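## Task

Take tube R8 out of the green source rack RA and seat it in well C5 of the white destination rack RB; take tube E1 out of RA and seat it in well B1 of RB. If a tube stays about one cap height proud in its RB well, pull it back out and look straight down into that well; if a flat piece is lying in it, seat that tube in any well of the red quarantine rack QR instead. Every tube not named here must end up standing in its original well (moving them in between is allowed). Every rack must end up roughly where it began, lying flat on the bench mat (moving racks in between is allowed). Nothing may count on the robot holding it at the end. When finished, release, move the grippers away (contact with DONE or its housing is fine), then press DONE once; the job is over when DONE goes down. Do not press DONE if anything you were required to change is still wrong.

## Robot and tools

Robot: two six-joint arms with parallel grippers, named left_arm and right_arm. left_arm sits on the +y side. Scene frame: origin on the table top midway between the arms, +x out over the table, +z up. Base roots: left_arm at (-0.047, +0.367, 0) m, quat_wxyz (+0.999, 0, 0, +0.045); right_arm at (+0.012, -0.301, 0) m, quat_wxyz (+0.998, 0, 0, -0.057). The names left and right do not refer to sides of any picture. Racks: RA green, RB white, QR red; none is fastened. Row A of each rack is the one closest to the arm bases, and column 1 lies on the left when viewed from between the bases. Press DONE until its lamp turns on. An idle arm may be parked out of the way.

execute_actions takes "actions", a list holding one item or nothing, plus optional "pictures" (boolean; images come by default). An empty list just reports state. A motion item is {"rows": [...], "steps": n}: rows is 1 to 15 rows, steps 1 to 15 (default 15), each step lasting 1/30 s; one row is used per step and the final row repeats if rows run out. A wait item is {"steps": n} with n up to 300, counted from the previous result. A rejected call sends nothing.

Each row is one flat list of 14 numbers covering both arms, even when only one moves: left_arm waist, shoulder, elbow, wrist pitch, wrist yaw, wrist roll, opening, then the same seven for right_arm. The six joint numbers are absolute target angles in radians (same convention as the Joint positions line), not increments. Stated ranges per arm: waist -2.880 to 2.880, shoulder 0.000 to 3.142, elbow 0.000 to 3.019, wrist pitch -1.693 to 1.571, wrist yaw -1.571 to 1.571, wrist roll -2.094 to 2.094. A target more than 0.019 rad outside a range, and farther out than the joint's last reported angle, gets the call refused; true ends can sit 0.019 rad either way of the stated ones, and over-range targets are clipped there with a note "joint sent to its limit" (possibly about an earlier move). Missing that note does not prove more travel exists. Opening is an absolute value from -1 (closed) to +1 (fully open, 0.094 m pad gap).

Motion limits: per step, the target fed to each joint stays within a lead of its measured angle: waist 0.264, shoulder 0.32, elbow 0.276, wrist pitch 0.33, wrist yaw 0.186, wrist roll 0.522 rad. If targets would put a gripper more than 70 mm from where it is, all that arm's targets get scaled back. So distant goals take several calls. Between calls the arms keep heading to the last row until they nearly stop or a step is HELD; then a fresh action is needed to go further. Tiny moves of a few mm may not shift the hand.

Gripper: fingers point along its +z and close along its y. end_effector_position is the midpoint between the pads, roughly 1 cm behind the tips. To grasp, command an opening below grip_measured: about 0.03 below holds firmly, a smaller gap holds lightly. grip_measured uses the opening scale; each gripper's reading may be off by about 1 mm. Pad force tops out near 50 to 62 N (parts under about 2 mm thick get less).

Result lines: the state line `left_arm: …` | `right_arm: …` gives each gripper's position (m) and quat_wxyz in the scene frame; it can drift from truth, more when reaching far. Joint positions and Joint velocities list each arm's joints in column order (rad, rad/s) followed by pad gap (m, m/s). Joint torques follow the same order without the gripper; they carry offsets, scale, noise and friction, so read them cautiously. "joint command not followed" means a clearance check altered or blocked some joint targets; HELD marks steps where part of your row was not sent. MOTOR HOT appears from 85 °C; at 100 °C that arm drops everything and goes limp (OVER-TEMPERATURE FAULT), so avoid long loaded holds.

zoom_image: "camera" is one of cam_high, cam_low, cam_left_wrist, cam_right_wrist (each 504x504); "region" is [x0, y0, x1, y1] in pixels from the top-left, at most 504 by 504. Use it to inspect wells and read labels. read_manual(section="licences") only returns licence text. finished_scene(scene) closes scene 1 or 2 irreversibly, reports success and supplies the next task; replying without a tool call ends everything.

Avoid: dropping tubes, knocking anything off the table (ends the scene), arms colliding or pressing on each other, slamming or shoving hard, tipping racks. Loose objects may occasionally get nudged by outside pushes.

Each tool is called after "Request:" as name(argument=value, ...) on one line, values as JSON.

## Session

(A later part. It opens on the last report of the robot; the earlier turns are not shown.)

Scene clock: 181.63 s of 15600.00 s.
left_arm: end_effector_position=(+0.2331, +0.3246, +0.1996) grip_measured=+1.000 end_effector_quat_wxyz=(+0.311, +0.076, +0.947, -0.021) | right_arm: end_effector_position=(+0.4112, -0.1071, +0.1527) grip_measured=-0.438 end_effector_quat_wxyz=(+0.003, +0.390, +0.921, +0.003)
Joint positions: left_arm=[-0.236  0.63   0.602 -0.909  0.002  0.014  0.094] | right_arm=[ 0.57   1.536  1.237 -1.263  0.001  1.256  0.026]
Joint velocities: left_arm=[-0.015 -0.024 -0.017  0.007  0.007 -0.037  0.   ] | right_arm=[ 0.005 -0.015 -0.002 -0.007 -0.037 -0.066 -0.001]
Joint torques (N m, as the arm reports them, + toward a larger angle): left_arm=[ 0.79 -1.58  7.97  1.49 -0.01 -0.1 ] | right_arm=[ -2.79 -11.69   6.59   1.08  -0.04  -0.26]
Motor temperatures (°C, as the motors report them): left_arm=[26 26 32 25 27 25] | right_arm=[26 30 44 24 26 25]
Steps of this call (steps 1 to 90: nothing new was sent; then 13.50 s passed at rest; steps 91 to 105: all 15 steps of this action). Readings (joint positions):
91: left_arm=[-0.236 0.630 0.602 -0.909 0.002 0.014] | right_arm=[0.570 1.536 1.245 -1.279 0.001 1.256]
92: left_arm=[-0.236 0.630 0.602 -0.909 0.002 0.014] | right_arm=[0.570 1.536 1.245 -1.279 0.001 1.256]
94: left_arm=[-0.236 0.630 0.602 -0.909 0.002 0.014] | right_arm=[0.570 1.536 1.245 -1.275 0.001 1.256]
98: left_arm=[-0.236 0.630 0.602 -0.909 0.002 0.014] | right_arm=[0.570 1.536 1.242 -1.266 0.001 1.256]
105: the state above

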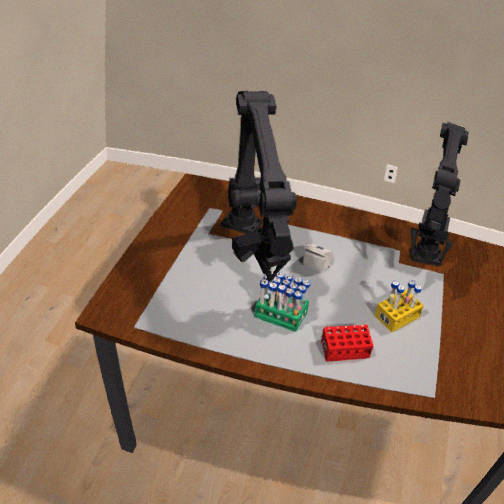

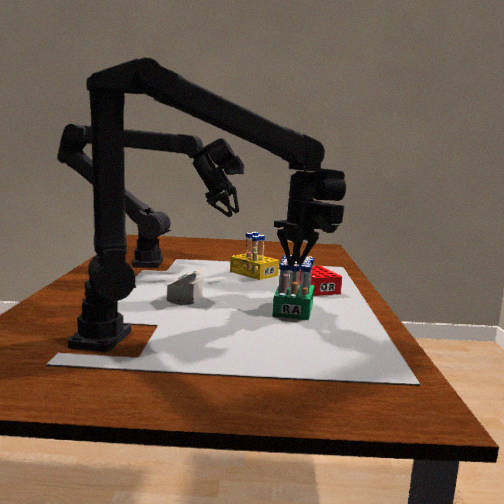

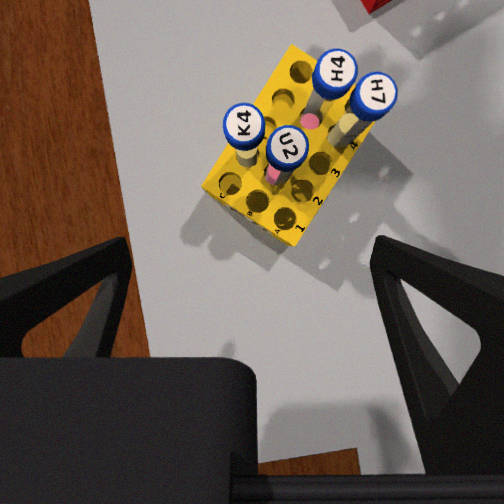

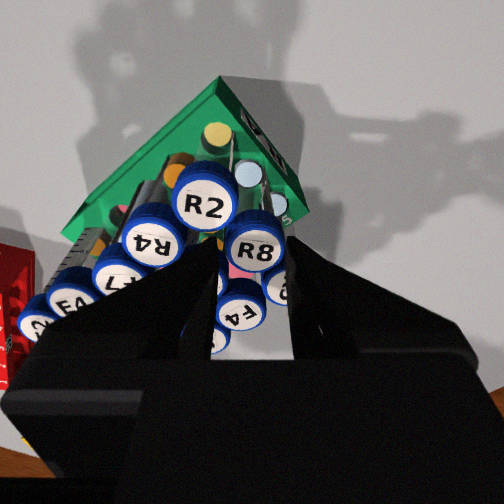

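Request:
execute_actions(actions=[{"rows": [[-0.225,0.632,0.586,-0.920,0,0,1,0.563,1.552,1.2300,-1.2463,0,1.243,-0.44],[-0.225,0.632,0.586,-0.920,0,0,1,0.563,1.553,1.2290,-1.2463,0,1.243,-0.44],[-0.225,0.632,0.586,-0.920,0,0,1,0.563,1.554,1.2280,-1.2463,0,1.243,-0.44],[-0.225,0.632,0.586,-0.920,0,0,1,0.563,1.555,1.2270,-1.2463,0,1.243,-0.44],[-0.225,0.632,0.586,-0.920,0,0,1,0.563,1.556,1.2260,-1.2463,0,1.243,-0.44],[-0.225,0.632,0.586,-0.920,0,0,1,0.563,1.556,1.2250,-1.2463,0,1.243,-0.44]], "steps": 15}])

Scene clock: 187.87 s of 15600.00 s.
left_arm: end_effector_position=(+0.2331, +0.3246, +0.1996) grip_measured=+1.000 end_effector_quat_wxyz=(+0.311, +0.076, +0.947, -0.021) | right_arm: end_effector_position=(+0.4113, -0.1071, +0.1527) grip_measured=-0.438 end_effector_quat_wxyz=(+0.003, +0.390, +0.921, +0.003)
Joint positions: left_arm=[-0.236  0.63   0.602 -0.909  0.002  0.014  0.094] | right_arm=[ 0.57   1.536  1.237 -1.263  0.001  1.256  0.026]
Joint velocities: left_arm=[-0.005 -0.015 -0.017 -0.007 -0.037  0.081  0.   ] | right_arm=[-0.015 -0.015  0.002  0.012  0.022 -0.051 -0.001]
Joint torques (N m, as the arm reports them, + toward a larger angle): left_arm=[ 1.07 -1.4   7.97  1.31  0.   -0.1 ] | right_arm=[ -2.62 -11.15   6.22   1.2   -0.04  -0.26]
Motor temperatures (°C, as the motors report them): left_arm=[26 26 32 25 27 25] | right_arm=[26 30 44 24 26 25]
Steps of this call (steps 1 to 15: the robot went on to your last target; steps 16 to 90: nothing new was sent; then 2.73 s passed at rest; steps 91 to 105: all 15 steps of this action). Readings (joint positions):
91: left_arm=[-0.236 0.630 0.602 -0.909 0.002 0.014] | right_arm=[0.570 1.536 1.237 -1.263 0.001 1.256]
92: left_arm=[-0.236 0.630 0.602 -0.909 0.002 0.014] | right_arm=[0.570 1.536 1.237 -1.263 0.001 1.256]
94: left_arm=[-0.236 0.630 0.602 -0.909 0.002 0.014] | right_arm=[0.570 1.536 1.237 -1.263 0.001 1.256]
98: left_arm=[-0.236 0.630 0.602 -0.909 0.002 0.014] | right_arm=[0.570 1.536 1.237 -1.263 0.001 1.256]
105: the state above

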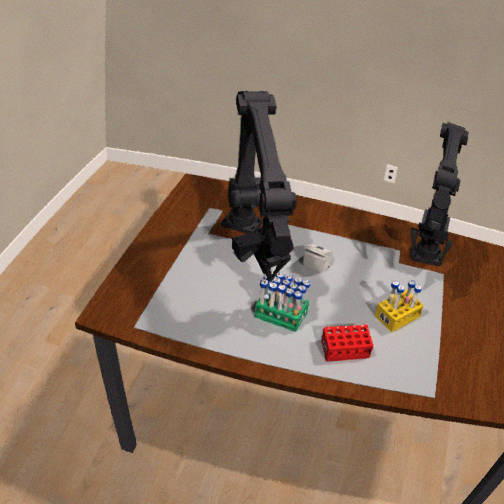

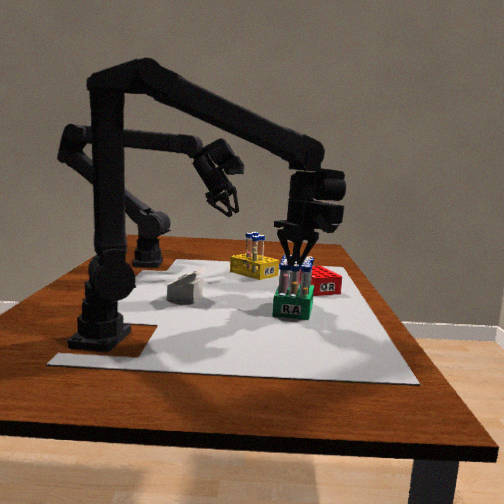

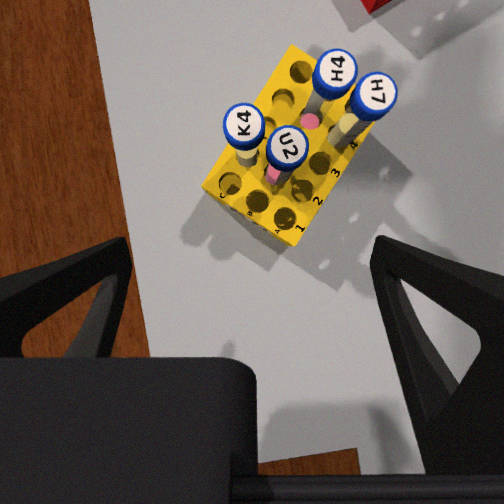

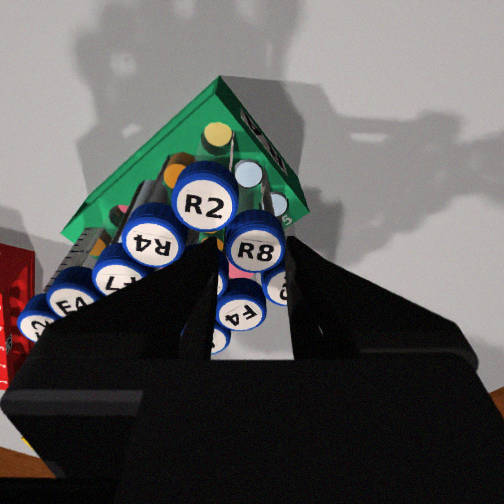

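Request:
zoom_image(camera="cam_right_wrist", region=[180, 190, 320, 330])

Request:
zoom_image(camera="cam_low", region=[250, 220, 350, 320])

Region (180, 190, 320, 330) of cam_right_wrist's 504x504 image, scaled by 3.600, with more detail than that image has.

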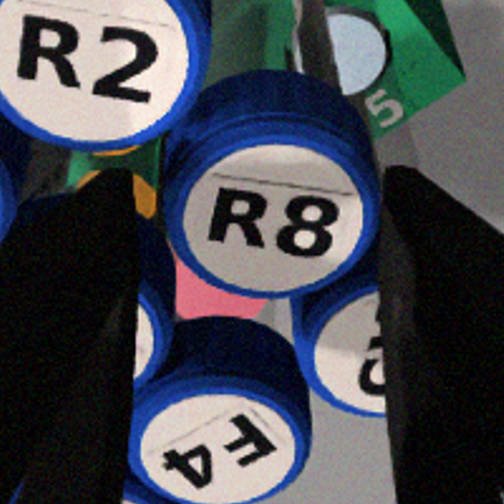

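Region (250, 220, 350, 320) of cam_low's 504x504 image, scaled by 5.040, with more detail than that image has.

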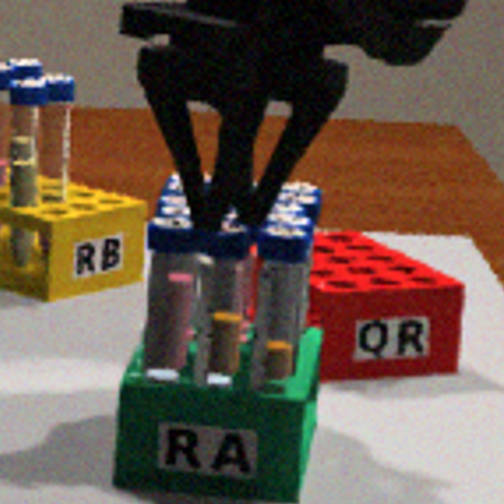

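Request:
execute_actions(actions=[{"rows": [[-0.225,0.632,0.586,-0.920,0,0,1,0.563,1.545,1.235,-1.255,0,1.243,-0.44],[-0.225,0.632,0.586,-0.920,0,0,1,0.563,1.535,1.245,-1.263,0,1.243,-0.43],[-0.225,0.632,0.586,-0.920,0,0,1,0.563,1.525,1.250,-1.270,0,1.243,-0.42],[-0.225,0.632,0.586,-0.920,0,0,1,0.563,1.520,1.250,-1.275,0,1.243,-0.41],[-0.225,0.632,0.586,-0.920,0,0,1,0.561,1.517,1.250,-1.278,0,1.243,-0.41],[-0.225,0.632,0.586,-0.920,0,0,1,0.559,1.515,1.250,-1.281,0,1.243,-0.41],[-0.225,0.632,0.586,-0.920,0,0,1,0.557,1.515,1.250,-1.284,0,1.243,-0.41],[-0.225,0.632,0.586,-0.920,0,0,1,0.555,1.515,1.250,-1.286,0,1.243,-0.41]], "steps": 15}])

Scene clock: 206.30 s of 15600.00 s.
left_arm: end_effector_position=(+0.2331, +0.3246, +0.1996) grip_measured=+1.000 end_effector_quat_wxyz=(+0.311, +0.076, +0.947, -0.021) | right_arm: end_effector_position=(+0.4099, -0.1091, +0.1535) grip_measured=-0.412 end_effector_quat_wxyz=(+0.001, +0.391, +0.920, +0.000)
Joint positions: left_arm=[-0.236  0.63   0.602 -0.909  0.002  0.014  0.094] | right_arm=[ 0.567  1.534  1.237 -1.271  0.001  1.256  0.028]
Joint velocities: left_arm=[ 0.005 -0.005 -0.002  0.002  0.007 -0.051  0.   ] | right_arm=[-0.005 -0.015 -0.002  0.002  0.037  0.037  0.   ]
Joint torques (N m, as the arm reports them, + toward a larger angle): left_arm=[ 0.97 -1.96  7.9   1.45  0.   -0.11] | right_arm=[ -2.9  -14.57   7.95  -0.54  -0.04  -0.26]
Motor temperatures (°C, as the motors report them): left_arm=[26 26 33 25 27 25] | right_arm=[26 30 44 24 26 25]
Steps of this call (steps 1 to 15: the robot went on to your last target; steps 16 to 90: nothing new was sent; then 14.93 s passed at rest; steps 91 to 105: all 15 steps of this action). Readings (joint positions):
91: left_arm=[-0.236 0.630 0.602 -0.909 0.002 0.014] | right_arm=[0.570 1.536 1.237 -1.263 0.001 1.256]
92: left_arm=[-0.236 0.630 0.602 -0.909 0.002 0.014] | right_arm=[0.570 1.536 1.237 -1.263 0.001 1.256]
94: left_arm=[-0.236 0.630 0.602 -0.909 0.002 0.014] | right_arm=[0.570 1.536 1.237 -1.263 0.001 1.256]
98: left_arm=[-0.236 0.630 0.602 -0.909 0.002 0.014] | right_arm=[0.570 1.535 1.237 -1.266 0.001 1.256]
105: the state above

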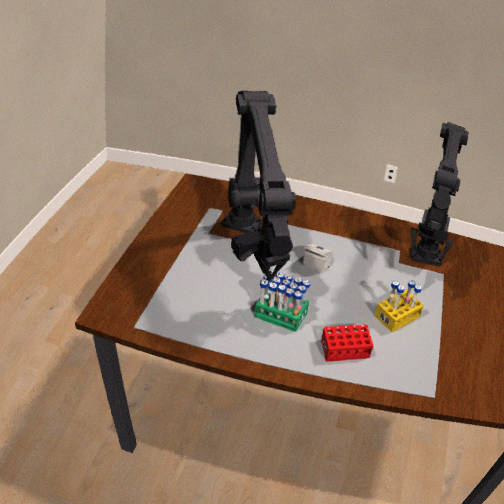

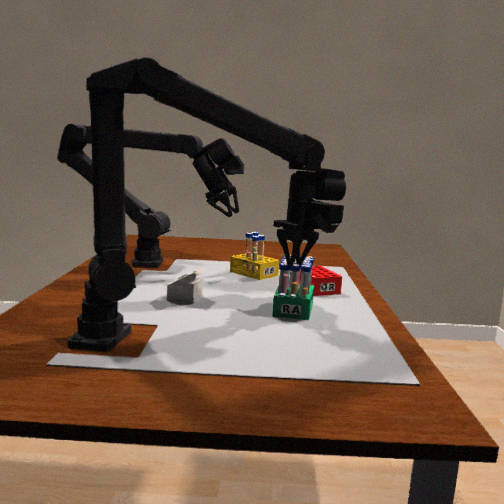

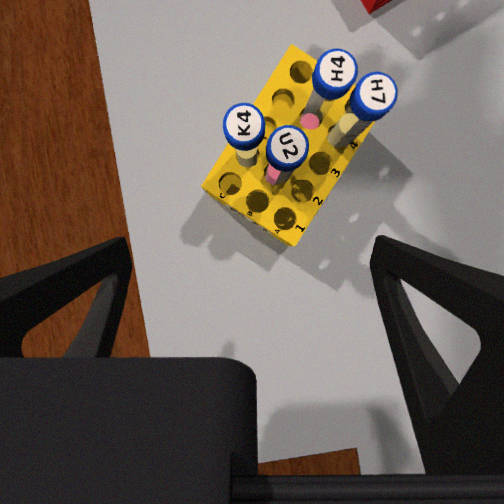

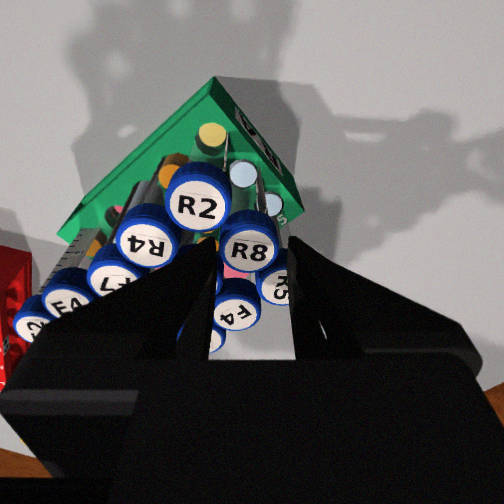

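Request:
zoom_image(camera="cam_right_wrist", region=[180, 190, 320, 330])

Region (180, 190, 320, 330) of cam_right_wrist's 504x504 image, scaled by 3.600, with more detail than that image has.

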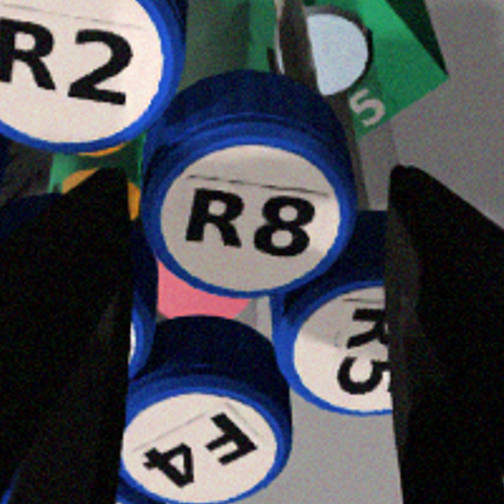

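Request:
execute_actions(actions=[{"rows": [[-0.225,0.632,0.586,-0.920,0,0,1,0.560,1.530,1.245,-1.275,0,1.243,-0.41],[-0.225,0.632,0.586,-0.920,0,0,1,0.562,1.540,1.240,-1.265,0,1.243,-0.41],[-0.225,0.632,0.586,-0.920,0,0,1,0.562,1.544,1.238,-1.260,0,1.243,-0.41],[-0.225,0.632,0.586,-0.920,0,0,1,0.562,1.546,1.238,-1.260,0,1.243,-0.41],[-0.225,0.632,0.586,-0.920,0,0,1,0.562,1.548,1.238,-1.260,0,1.243,-0.41],[-0.225,0.632,0.586,-0.920,0,0,1,0.562,1.550,1.238,-1.260,0,1.243,-0.41],[-0.225,0.632,0.586,-0.920,0,0,1,0.562,1.552,1.238,-1.260,0,1.243,-0.41],[-0.225,0.632,0.586,-0.920,0,0,1,0.562,1.554,1.238,-1.260,0,1.243,-0.41],[-0.225,0.632,0.586,-0.920,0,0,1,0.562,1.556,1.238,-1.260,0,1.243,-0.41]], "steps": 15}])

Scene clock: 214.80 s of 15600.00 s.
left_arm: end_effector_position=(+0.2331, +0.3246, +0.1996) grip_measured=+1.000 end_effector_quat_wxyz=(+0.311, +0.076, +0.947, -0.021) | right_arm: end_effector_position=(+0.4101, -0.1090, +0.1503) grip_measured=-0.412 end_effector_quat_wxyz=(-0.001, +0.391, +0.920, -0.003)
Joint positions: left_arm=[-0.236  0.63   0.602 -0.909  0.002  0.014  0.094] | right_arm=[ 0.567  1.542  1.237 -1.271  0.001  1.256  0.028]
Joint velocities: left_arm=[-0.005 -0.005 -0.022  0.002 -0.066 -0.037  0.   ] | right_arm=[-0.015  0.005 -0.007 -0.002  0.007 -0.066 -0.   ]
Joint torques (N m, as the arm reports them, + toward a larger angle): left_arm=[ 1.36 -1.52  8.    1.45 -0.04 -0.11] | right_arm=[ -2.56 -11.73   7.07   0.87  -0.04  -0.26]
Motor temperatures (°C, as the motors report them): left_arm=[26 26 33 25 27 25] | right_arm=[26 30 44 24 26 25]
Steps of this call (steps 1 to 15: the robot went on to your last target; steps 16 to 90: nothing new was sent; then 5.00 s passed at rest; steps 91 to 105: all 15 steps of this action). Readings (joint positions):
91: left_arm=[-0.236 0.630 0.602 -0.909 0.002 0.014] | right_arm=[0.567 1.534 1.237 -1.271 0.001 1.256]
92: left_arm=[-0.236 0.630 0.602 -0.909 0.002 0.014] | right_arm=[0.567 1.534 1.237 -1.271 0.001 1.256]
94: left_arm=[-0.236 0.630 0.602 -0.909 0.002 0.014] | right_arm=[0.567 1.534 1.237 -1.271 0.001 1.256]
98: left_arm=[-0.236 0.630 0.602 -0.909 0.002 0.014] | right_arm=[0.567 1.535 1.237 -1.271 0.001 1.256]
105: the state above

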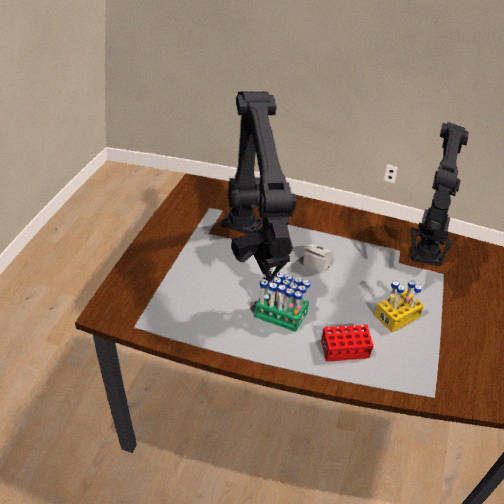

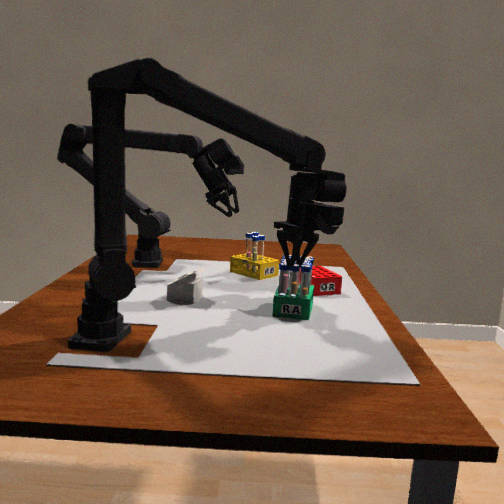

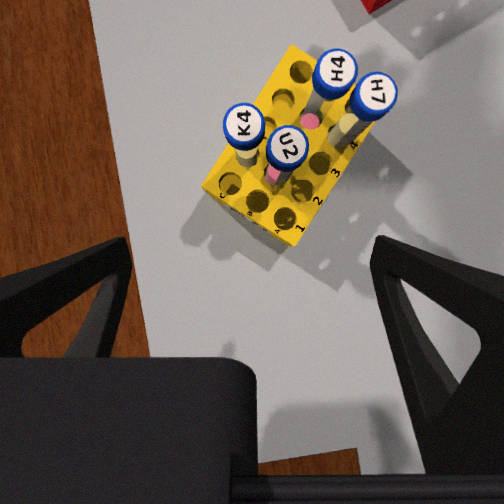

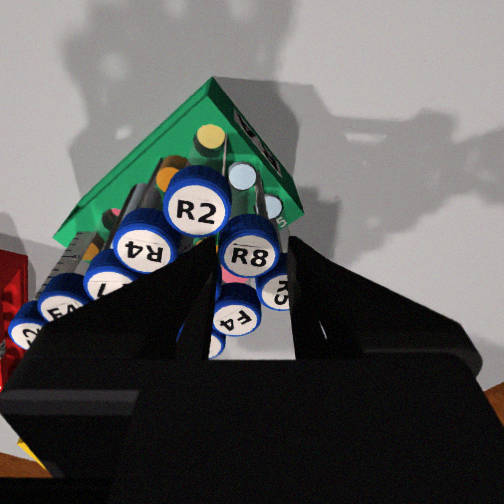

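Request:
execute_actions(actions=[{"rows": [[-0.225,0.632,0.586,-0.920,0,0,1,0.562,1.556,1.2345,-1.256,0,1.243,-0.41],[-0.225,0.632,0.586,-0.920,0,0,1,0.562,1.556,1.233,-1.2535,0,1.243,-0.41],[-0.225,0.632,0.586,-0.920,0,0,1,0.562,1.556,1.2315,-1.251,0,1.243,-0.41],[-0.225,0.632,0.586,-0.920,0,0,1,0.562,1.556,1.230,-1.2485,0,1.243,-0.41],[-0.225,0.632,0.586,-0.920,0,0,1,0.562,1.556,1.2285,-1.246,0,1.243,-0.41],[-0.225,0.632,0.586,-0.920,0,0,1,0.562,1.556,1.227,-1.2438,0,1.243,-0.41],[-0.225,0.632,0.586,-0.920,0,0,1,0.562,1.556,1.2255,-1.2416,0,1.243,-0.41],[-0.225,0.632,0.586,-0.920,0,0,1,0.562,1.556,1.224,-1.2394,0,1.243,-0.41],[-0.225,0.632,0.586,-0.920,0,0,1,0.562,1.556,1.2225,-1.2372,0,1.243,-0.41],[-0.225,0.632,0.586,-0.920,0,0,1,0.562,1.556,1.221,-1.235,0,1.243,-0.41],[-0.225,0.632,0.586,-0.920,0,0,1,0.562,1.556,1.220,-1.2335,0,1.243,-0.41]], "steps": 15}])

Scene clock: 219.40 s of 15600.00 s.
left_arm: end_effector_position=(+0.2331, +0.3246, +0.1996) grip_measured=+1.000 end_effector_quat_wxyz=(+0.311, +0.076, +0.947, -0.021) | right_arm: end_effector_position=(+0.4107, -0.1087, +0.1457) grip_measured=-0.412 end_effector_quat_wxyz=(+0.001, +0.391, +0.920, +0.000)
Joint positions: left_arm=[-0.236  0.63   0.602 -0.909  0.002  0.014  0.094] | right_arm=[ 0.567  1.543  1.225 -1.251  0.001  1.256  0.028]
Joint velocities: left_arm=[-0.005  0.015 -0.012 -0.002 -0.022 -0.066  0.   ] | right_arm=[-0.005 -0.005 -0.012  0.017  0.022  0.022  0.001]
Joint torques (N m, as the arm reports them, + toward a larger angle): left_arm=[ 1.2  -1.12  7.97  1.5   0.01 -0.12] | right_arm=[ -2.51 -11.83   6.67   1.17  -0.05  -0.26]
Motor temperatures (°C, as the motors report them): left_arm=[26 25 33 25 27 25] | right_arm=[26 30 44 24 26 25]
Steps of this call (steps 1 to 15: the robot went on to your last target; steps 16 to 90: nothing new was sent; then 1.10 s passed at rest; steps 91 to 105: all 15 steps of this action). Readings (joint positions):
91: left_arm=[-0.236 0.630 0.602 -0.909 0.002 0.014] | right_arm=[0.567 1.542 1.237 -1.271 0.001 1.256]
92: left_arm=[-0.236 0.630 0.602 -0.909 0.002 0.014] | right_arm=[0.567 1.542 1.237 -1.271 0.001 1.256]
94: left_arm=[-0.236 0.630 0.602 -0.909 0.002 0.014] | right_arm=[0.567 1.542 1.237 -1.269 0.001 1.256]
98: left_arm=[-0.236 0.630 0.602 -0.909 0.002 0.014] | right_arm=[0.567 1.542 1.235 -1.260 0.001 1.256]
105: the state above

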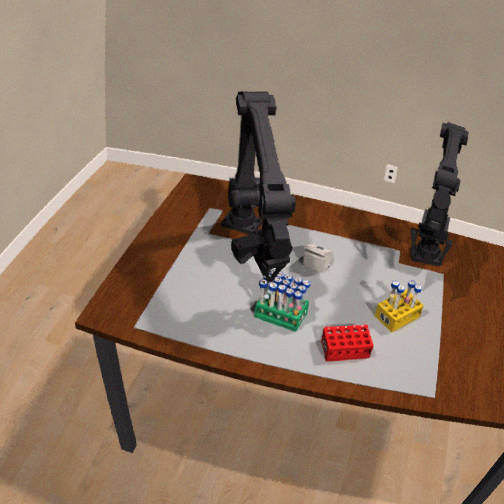

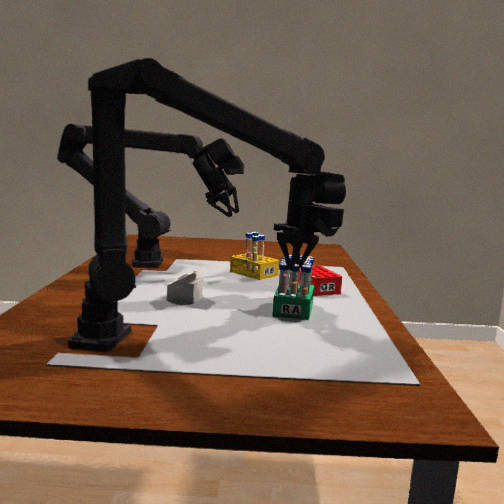

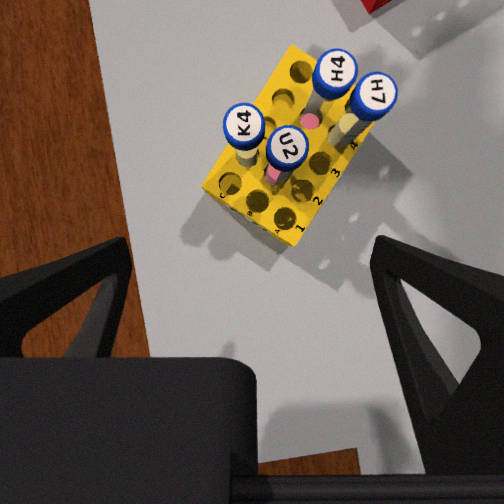

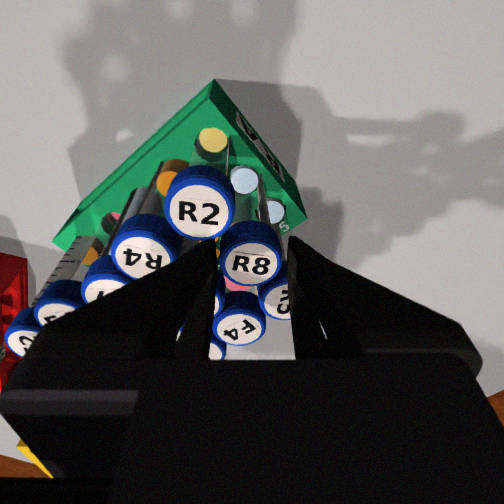

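Request:
execute_actions(actions=[{"rows": [[-0.225,0.632,0.586,-0.920,0,0,1,0.562,1.558,1.220,-1.2335,0,1.243,-0.43],[-0.225,0.632,0.586,-0.920,0,0,1,0.562,1.560,1.220,-1.2335,0,1.243,-0.45],[-0.225,0.632,0.586,-0.920,0,0,1,0.562,1.561,1.220,-1.2335,0,1.243,-0.47],[-0.225,0.632,0.586,-0.920,0,0,1,0.562,1.562,1.220,-1.2335,0,1.243,-0.48],[-0.225,0.632,0.586,-0.920,0,0,1,0.562,1.562,1.220,-1.2335,0,1.243,-0.49],[-0.225,0.632,0.586,-0.920,0,0,1,0.562,1.562,1.220,-1.2335,0,1.243,-0.50],[-0.225,0.632,0.586,-0.920,0,0,1,0.562,1.562,1.220,-1.2335,0,1.243,-0.51],[-0.225,0.632,0.586,-0.920,0,0,1,0.562,1.562,1.220,-1.2335,0,1.243,-0.52],[-0.225,0.632,0.586,-0.920,0,0,1,0.562,1.562,1.220,-1.2335,0,1.243,-0.53],[-0.225,0.632,0.586,-0.920,0,0,1,0.562,1.562,1.220,-1.2335,0,1.243,-0.54],[-0.225,0.632,0.586,-0.920,0,0,1,0.562,1.562,1.220,-1.2335,0,1.243,-0.55],[-0.225,0.632,0.586,-0.920,0,0,1,0.562,1.562,1.220,-1.2335,0,1.243,-0.56],[-0.225,0.632,0.586,-0.920,0,0,1,0.562,1.562,1.220,-1.2335,0,1.243,-0.57],[-0.225,0.632,0.586,-0.920,0,0,1,0.562,1.562,1.220,-1.2335,0,1.243,-0.575]], "steps": 15}])

Scene clock: 226.03 s of 15600.00 s.
left_arm: end_effector_position=(+0.2331, +0.3246, +0.1996) grip_measured=+1.000 end_effector_quat_wxyz=(+0.311, +0.076, +0.947, -0.021) | right_arm: end_effector_position=(+0.4109, -0.1086, +0.1446) grip_measured=-0.548 end_effector_quat_wxyz=(+0.001, +0.391, +0.920, -0.000)
Joint positions: left_arm=[-0.236  0.63   0.602 -0.909  0.002  0.014  0.094] | right_arm=[ 0.567  1.545  1.225 -1.25   0.001  1.256  0.021]
Joint velocities: left_arm=[-0.015 -0.005  0.017 -0.012  0.037 -0.022  0.   ] | right_arm=[-0.005 -0.015 -0.012 -0.017  0.051  0.022  0.001]
Joint torques (N m, as the arm reports them, + toward a larger angle): left_arm=[ 1.12 -1.57  8.04  1.4   0.01 -0.11] | right_arm=[ -2.53 -11.47   6.52   1.22  -0.05  -0.26]
Motor temperatures (°C, as the motors report them): left_arm=[26 25 33 25 27 25] | right_arm=[26 30 44 24 26 25]
Steps of this call (steps 1 to 15: the robot went on to your last target; steps 16 to 90: nothing new was sent; then 3.13 s passed at rest; steps 91 to 105: all 15 steps of this action). Readings (joint positions):
91: left_arm=[-0.236 0.630 0.602 -0.909 0.002 0.014] | right_arm=[0.567 1.543 1.225 -1.250 0.001 1.256]
92: left_arm=[-0.236 0.630 0.602 -0.909 0.002 0.014] | right_arm=[0.567 1.543 1.225 -1.250 0.001 1.256]
94: left_arm=[-0.236 0.630 0.602 -0.909 0.002 0.014] | right_arm=[0.567 1.544 1.225 -1.250 0.001 1.256]
98: left_arm=[-0.236 0.630 0.602 -0.909 0.002 0.014] | right_arm=[0.567 1.545 1.225 -1.250 0.001 1.256]
105: the state above

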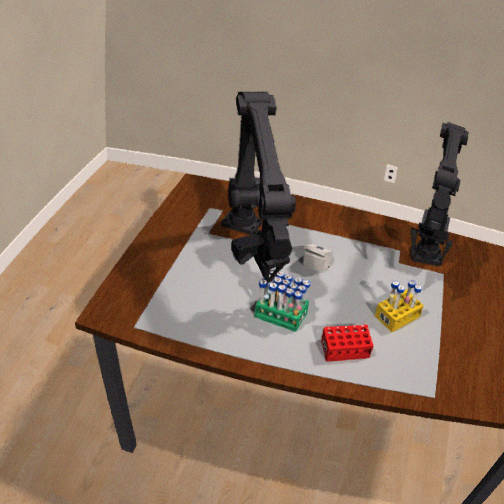

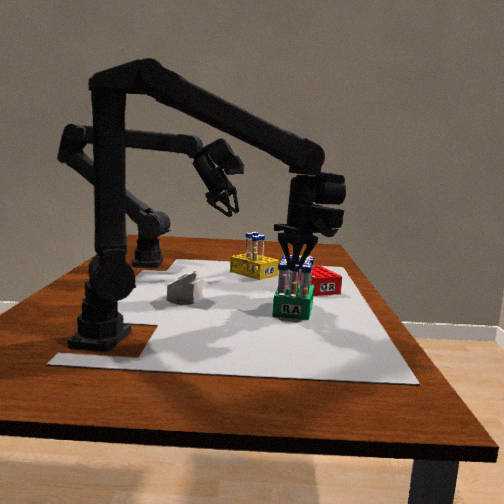

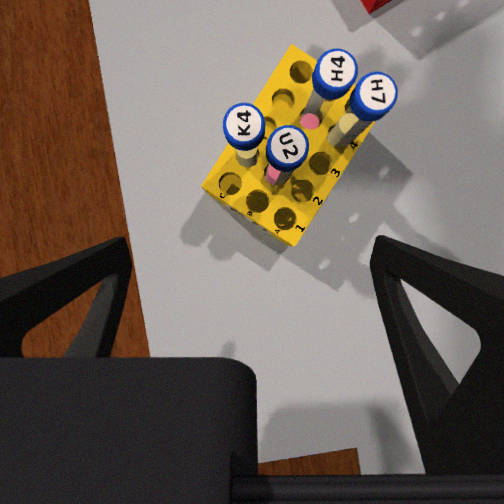

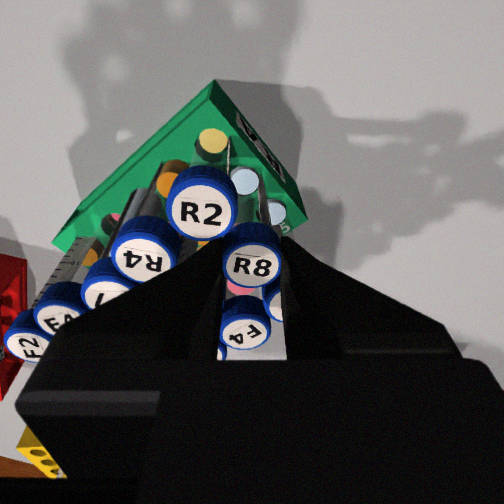

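Request:
execute_actions(actions=[{"rows": [[-0.2253,0.6335,0.5869,-0.9192,0,0,1,0.565,1.545,1.245,-1.250,0,1.25,-0.575],[-0.2263,0.6379,0.5894,-0.9169,0,0,1,0.567,1.533,1.265,-1.260,0,1.256,-0.575],[-0.2279,0.6451,0.5935,-0.9131,0,0,1,0.567,1.5277,1.278,-1.2654,0,1.256,-0.575],[-0.2301,0.6547,0.5991,-0.9080,0,0,1,0.567,1.5269,1.2823,-1.2684,0,1.256,-0.575],[-0.2327,0.6667,0.6059,-0.9017,0,0,1,0.567,1.5257,1.2855,-1.2728,0,1.256,-0.575],[-0.2358,0.6807,0.6140,-0.8943,0,0,1,0.567,1.5242,1.2896,-1.2784,0,1.256,-0.575],[-0.2393,0.6965,0.6231,-0.8859,0,0,1,0.567,1.5225,1.2941,-1.2847,0,1.256,-0.575],[-0.2432,0.7141,0.6332,-0.8767,0,0,1,0.567,1.5205,1.2995,-1.2921,0,1.256,-0.575],[-0.2475,0.7331,0.6441,-0.8666,0,0,1,0.567,1.5183,1.3055,-1.3002,0,1.256,-0.575],[-0.2520,0.7534,0.6558,-0.8560,0,0,1,0.567,1.5159,1.3120,-1.3091,0,1.256,-0.575],[-0.2567,0.7746,0.6680,-0.8447,0,0,1,0.567,1.5133,1.3187,-1.3184,0,1.256,-0.575],[-0.2616,0.7967,0.6807,-0.8331,0,0,1,0.567,1.5107,1.3257,-1.3280,0,1.256,-0.575],[-0.2667,0.8195,0.6938,-0.8211,0,0,1,0.567,1.5080,1.3330,-1.3380,0,1.256,-0.575],[-0.2718,0.8426,0.7071,-0.8088,0,0,1,0.567,1.5053,1.3403,-1.3480,0,1.256,-0.575],[-0.2770,0.8660,0.7205,-0.7965,0,0,1,0.567,1.5026,1.3476,-1.3580,0,1.256,-0.575]], "steps": 15}], pictures=false)

Request:
execute_actions(actions=[{"rows": [[-0.2822,0.8894,0.7339,-0.7842,0,0,1,0.567,1.5006,1.3566,-1.3690,0,1.256,-0.575],[-0.2873,0.9125,0.7472,-0.7719,0,0,1,0.567,1.4986,1.3655,-1.3799,0,1.256,-0.575],[-0.2924,0.9353,0.7603,-0.7599,0,0,1,0.567,1.4966,1.3745,-1.3909,0,1.256,-0.575],[-0.2973,0.9574,0.7730,-0.7483,0,0,1,0.567,1.4946,1.3835,-1.4018,0,1.256,-0.575],[-0.3020,0.9786,0.7852,-0.7370,0,0,1,0.567,1.4926,1.3924,-1.4128,0,1.256,-0.575],[-0.3065,0.9989,0.7969,-0.7264,0,0,1,0.567,1.4906,1.4014,-1.4237,0,1.256,-0.575],[-0.3108,1.0179,0.8078,-0.7163,0,0,1,0.567,1.4887,1.4103,-1.4347,0,1.256,-0.575],[-0.3147,1.0355,0.8179,-0.7071,0,0,1,0.567,1.4867,1.4193,-1.4456,0,1.256,-0.575],[-0.3182,1.0513,0.8270,-0.6987,0,0,1,0.567,1.4853,1.4289,-1.4566,0,1.256,-0.575],[-0.3213,1.0653,0.8351,-0.6913,0,0,1,0.567,1.4843,1.4389,-1.4675,0,1.256,-0.575],[-0.3239,1.0773,0.8419,-0.6850,0,0,1,0.567,1.4833,1.4488,-1.4785,0,1.256,-0.575],[-0.3261,1.0869,0.8475,-0.6799,0,0,1,0.567,1.4823,1.4587,-1.4894,0,1.256,-0.575],[-0.3277,1.0941,0.8516,-0.6761,0,0,1,0.567,1.4814,1.4687,-1.5003,0,1.256,-0.575],[-0.3287,1.0985,0.8541,-0.6738,0,0,1,0.567,1.4804,1.4786,-1.5112,0,1.256,-0.575],[-0.329,1.100,0.855,-0.673,0,0,1,0.567,1.4794,1.4885,-1.5222,0,1.256,-0.575]], "steps": 15}], pictures=false)

Request:
execute_actions(actions=[{"rows": [[-0.329,1.100,0.855,-0.673,0,0,1,0.567,1.4784,1.4985,-1.5331,0,1.256,-0.575],[-0.329,1.100,0.855,-0.673,0,0,1,0.567,1.4777,1.5088,-1.5441,0,1.256,-0.575],[-0.329,1.100,0.855,-0.673,0,0,1,0.567,1.4777,1.5198,-1.5551,0,1.256,-0.575],[-0.329,1.100,0.855,-0.673,0,0,1,0.567,1.4777,1.5308,-1.5660,0,1.256,-0.575],[-0.329,1.100,0.855,-0.673,0,0,1,0.567,1.4777,1.5418,-1.5770,0,1.256,-0.575],[-0.329,1.100,0.855,-0.673,0,0,1,0.567,1.4777,1.5528,-1.5880,0,1.256,-0.575],[-0.329,1.100,0.855,-0.673,0,0,1,0.567,1.4777,1.5620,-1.5972,0,1.256,-0.575],[-0.329,1.100,0.855,-0.673,0,0,1,0.567,1.4777,1.5704,-1.6056,0,1.256,-0.575],[-0.329,1.100,0.855,-0.673,0,0,1,0.567,1.4777,1.5777,-1.6129,0,1.256,-0.575],[-0.329,1.100,0.855,-0.673,0,0,1,0.567,1.4777,1.5840,-1.6192,0,1.256,-0.575],[-0.329,1.100,0.855,-0.673,0,0,1,0.567,1.4777,1.5891,-1.6243,0,1.256,-0.575],[-0.329,1.100,0.855,-0.673,0,0,1,0.567,1.4777,1.5931,-1.6283,0,1.256,-0.575],[-0.329,1.100,0.855,-0.673,0,0,1,0.567,1.4777,1.5957,-1.6309,0,1.256,-0.575],[-0.329,1.100,0.855,-0.673,0,0,1,0.567,1.4777,1.5968,-1.6320,0,1.256,-0.575]], "steps": 15}])

Scene clock: 275.20 s of 15600.00 s.
left_arm: end_effector_position=(+0.2623, +0.3152, +0.1692) grip_measured=+1.000 end_effector_quat_wxyz=(+0.265, +0.085, +0.960, -0.020) | right_arm: end_effector_position=(+0.4106, -0.1087, +0.1677) grip_measured=-0.548 end_effector_quat_wxyz=(-0.003, +0.391, +0.920, -0.004)
Joint positions: left_arm=[-0.253  0.818  0.626 -0.839  0.002  0.014  0.094] | right_arm=[ 0.567  1.534  1.275 -1.322  0.001  1.256  0.021]
Joint velocities: left_arm=[-0.181  0.718  0.305  0.335  0.037 -0.037  0.   ] | right_arm=[-0.005 -0.112  0.198 -0.3    0.007 -0.007  0.001]
Joint torques (N m, as the arm reports them, + toward a larger angle): left_arm=[-0.97 -2.8  13.88  2.77 -0.02 -0.12] | right_arm=[ -2.03 -15.19  11.29  -0.34  -0.03  -0.12]
Motor temperatures (°C, as the motors report them): left_arm=[26 25 34 25 27 25] | right_arm=[26 30 44 24 26 25]
Steps of this call (steps 1 to 15: the robot went on to your last target; steps 16 to 90: nothing new was sent; then 45.67 s passed at rest; steps 91 to 105: all 15 steps of this action). Readings (joint positions):
91: left_arm=[-0.236 0.630 0.602 -0.909 0.002 0.014] | right_arm=[0.567 1.545 1.225 -1.250 0.001 1.256]
92: left_arm=[-0.236 0.630 0.602 -0.909 0.002 0.014] | right_arm=[0.567 1.545 1.225 -1.250 0.001 1.256]
94: left_arm=[-0.236 0.632 0.602 -0.909 0.002 0.014] | right_arm=[0.567 1.545 1.225 -1.250 0.001 1.256]
98: left_arm=[-0.236 0.667 0.602 -0.903 0.002 0.014] | right_arm=[0.567 1.545 1.233 -1.263 0.001 1.256]
105: the state above

Scene clock: 275.70 s of 15600.00 s.
left_arm: end_effector_position=(+0.3515, +0.2745, +0.1846) grip_measured=+1.000 end_effector_quat_wxyz=(+0.290, +0.114, +0.950, -0.031) | right_arm: end_effector_position=(+0.4112, -0.1084, +0.2335) grip_measured=-0.548 end_effector_quat_wxyz=(-0.000, +0.391, +0.920, -0.001)
Joint positions: left_arm=[-0.316  1.086  0.798 -0.69   0.002  0.014  0.094] | right_arm=[ 0.567  1.501  1.413 -1.485  0.001  1.256  0.021]
Joint velocities: left_arm=[-0.054  0.181  0.042  0.085 -0.051  0.022  0.   ] | right_arm=[ 0.005 -0.015  0.271 -0.335 -0.022  0.037 -0.   ]
Joint torques (N m, as the arm reports them, + toward a larger angle): left_arm=[-0.67 -6.51 12.19  2.48  0.   -0.16] | right_arm=[ -2.1  -14.75  11.44  -0.48  -0.04  -0.13]
Motor temperatures (°C, as the motors report them): left_arm=[26 25 34 25 27 25] | right_arm=[26 30 44 24 26 25]
Steps of this call (steps 1 to 15: all 15 steps of this action). Readings (joint positions):
1: left_arm=[-0.258 0.843 0.638 -0.828 0.002 0.014] | right_arm=[0.567 1.531 1.282 -1.332 0.001 1.256]
2: left_arm=[-0.264 0.866 0.652 -0.815 0.002 0.014] | right_arm=[0.567 1.527 1.290 -1.343 0.001 1.256]
4: left_arm=[-0.275 0.912 0.685 -0.790 0.002 0.014] | right_arm=[0.567 1.520 1.308 -1.365 0.001 1.256]
8: left_arm=[-0.294 0.993 0.746 -0.741 0.002 0.014] | right_arm=[0.567 1.510 1.346 -1.408 0.001 1.256]
15: the state above

Scene clock: 276.20 s of 15600.00 s.
left_arm: end_effector_position=(+0.3529, +0.2736, +0.1827) grip_measured=+1.000 end_effector_quat_wxyz=(+0.288, +0.115, +0.950, -0.032) | right_arm: end_effector_position=(+0.4110, -0.1085, +0.2852) grip_measured=-0.548 end_effector_quat_wxyz=(+0.002, +0.391, +0.920, +0.001)
Joint positions: left_arm=[-0.317  1.094  0.8   -0.687  0.002  0.014  0.094] | right_arm=[ 0.567  1.493  1.54  -1.613  0.001  1.256  0.021]
Joint velocities: left_arm=[-0.015  0.005 -0.007 -0.007  0.007  0.066  0.   ] | right_arm=[-0.005 -0.034  0.056 -0.076  0.007 -0.022 -0.   ]
Joint torques (N m, as the arm reports them, + toward a larger angle): left_arm=[-0.45 -6.47 12.42  2.61  0.01 -0.12] | right_arm=[ -2.17 -14.21  11.15  -0.45  -0.03  -0.13]
Motor temperatures (°C, as the motors report them): left_arm=[26 25 34 25 27 25] | right_arm=[26 30 44 24 26 25]
Steps of this call (steps 1 to 15: all 15 steps of this action). Readings (joint positions):
1: left_arm=[-0.317 1.091 0.799 -0.688 0.002 0.014] | right_arm=[0.567 1.500 1.422 -1.496 0.001 1.256]
2: left_arm=[-0.317 1.094 0.799 -0.688 0.002 0.014] | right_arm=[0.567 1.500 1.432 -1.507 0.001 1.256]
4: left_arm=[-0.317 1.094 0.799 -0.688 0.002 0.014] | right_arm=[0.567 1.499 1.452 -1.528 0.001 1.256]
8: left_arm=[-0.317 1.094 0.800 -0.687 0.002 0.014] | right_arm=[0.567 1.499 1.495 -1.571 0.001 1.256]
15: the state above

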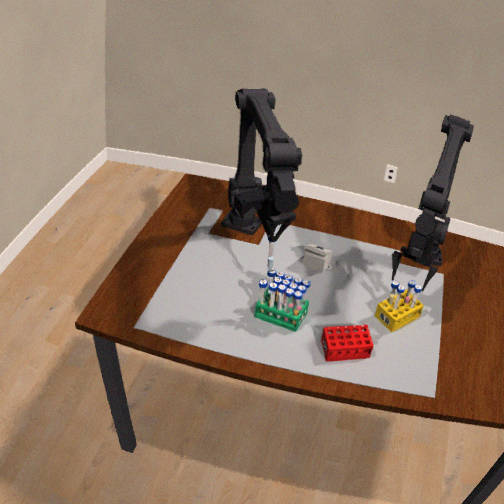

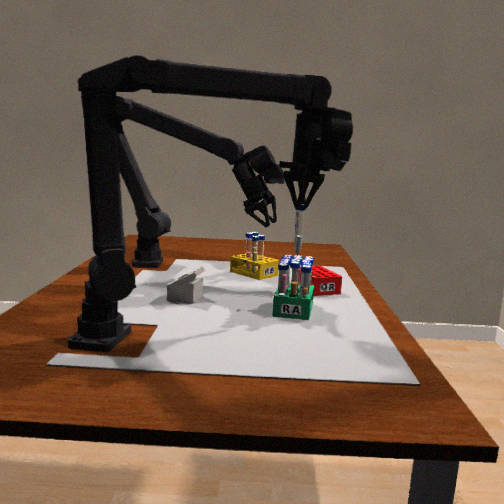

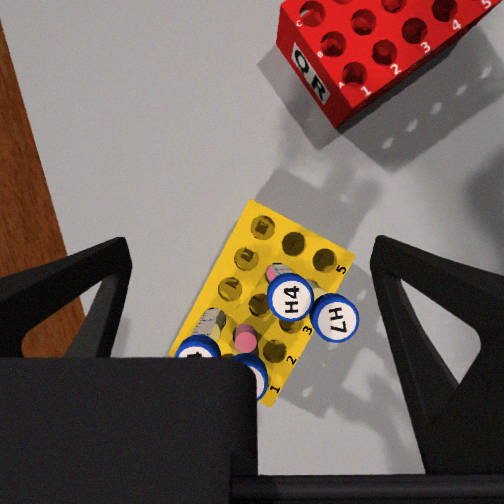

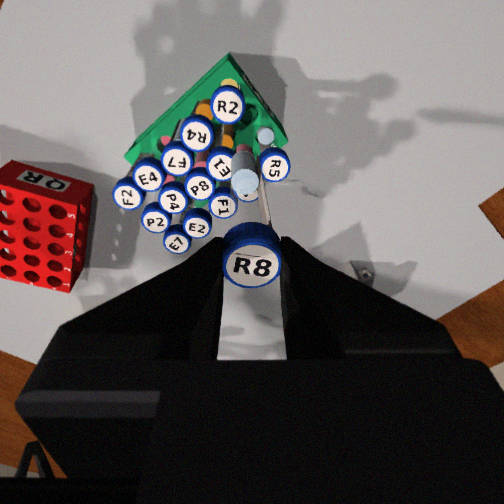

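Request:
zoom_image(camera="cam_left_wrist", region=[210, 200, 350, 340])

Request:
zoom_image(camera="cam_right_wrist", region=[170, 80, 330, 300])

Region (210, 200, 350, 340) of cam_left_wrist's 504x504 image, scaled by 3.600, with more detail than that image has.

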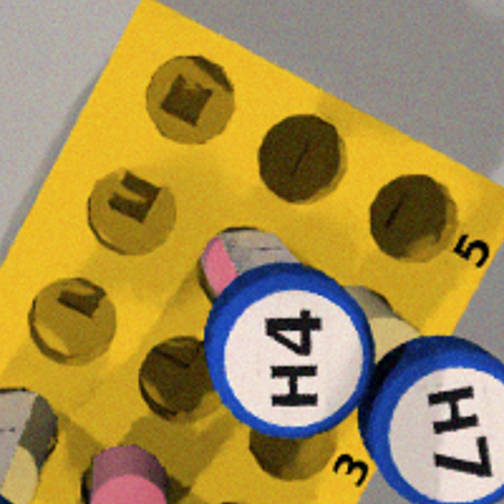

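Region (170, 80, 330, 300) of cam_right_wrist's 504x504 image, scaled by 2.291, with more detail than that image has; it fills the left 367 columns of this view, and the rest is white.

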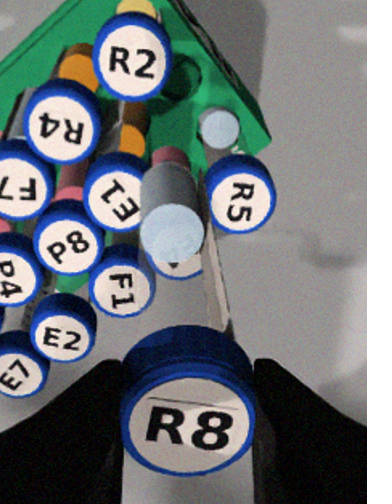

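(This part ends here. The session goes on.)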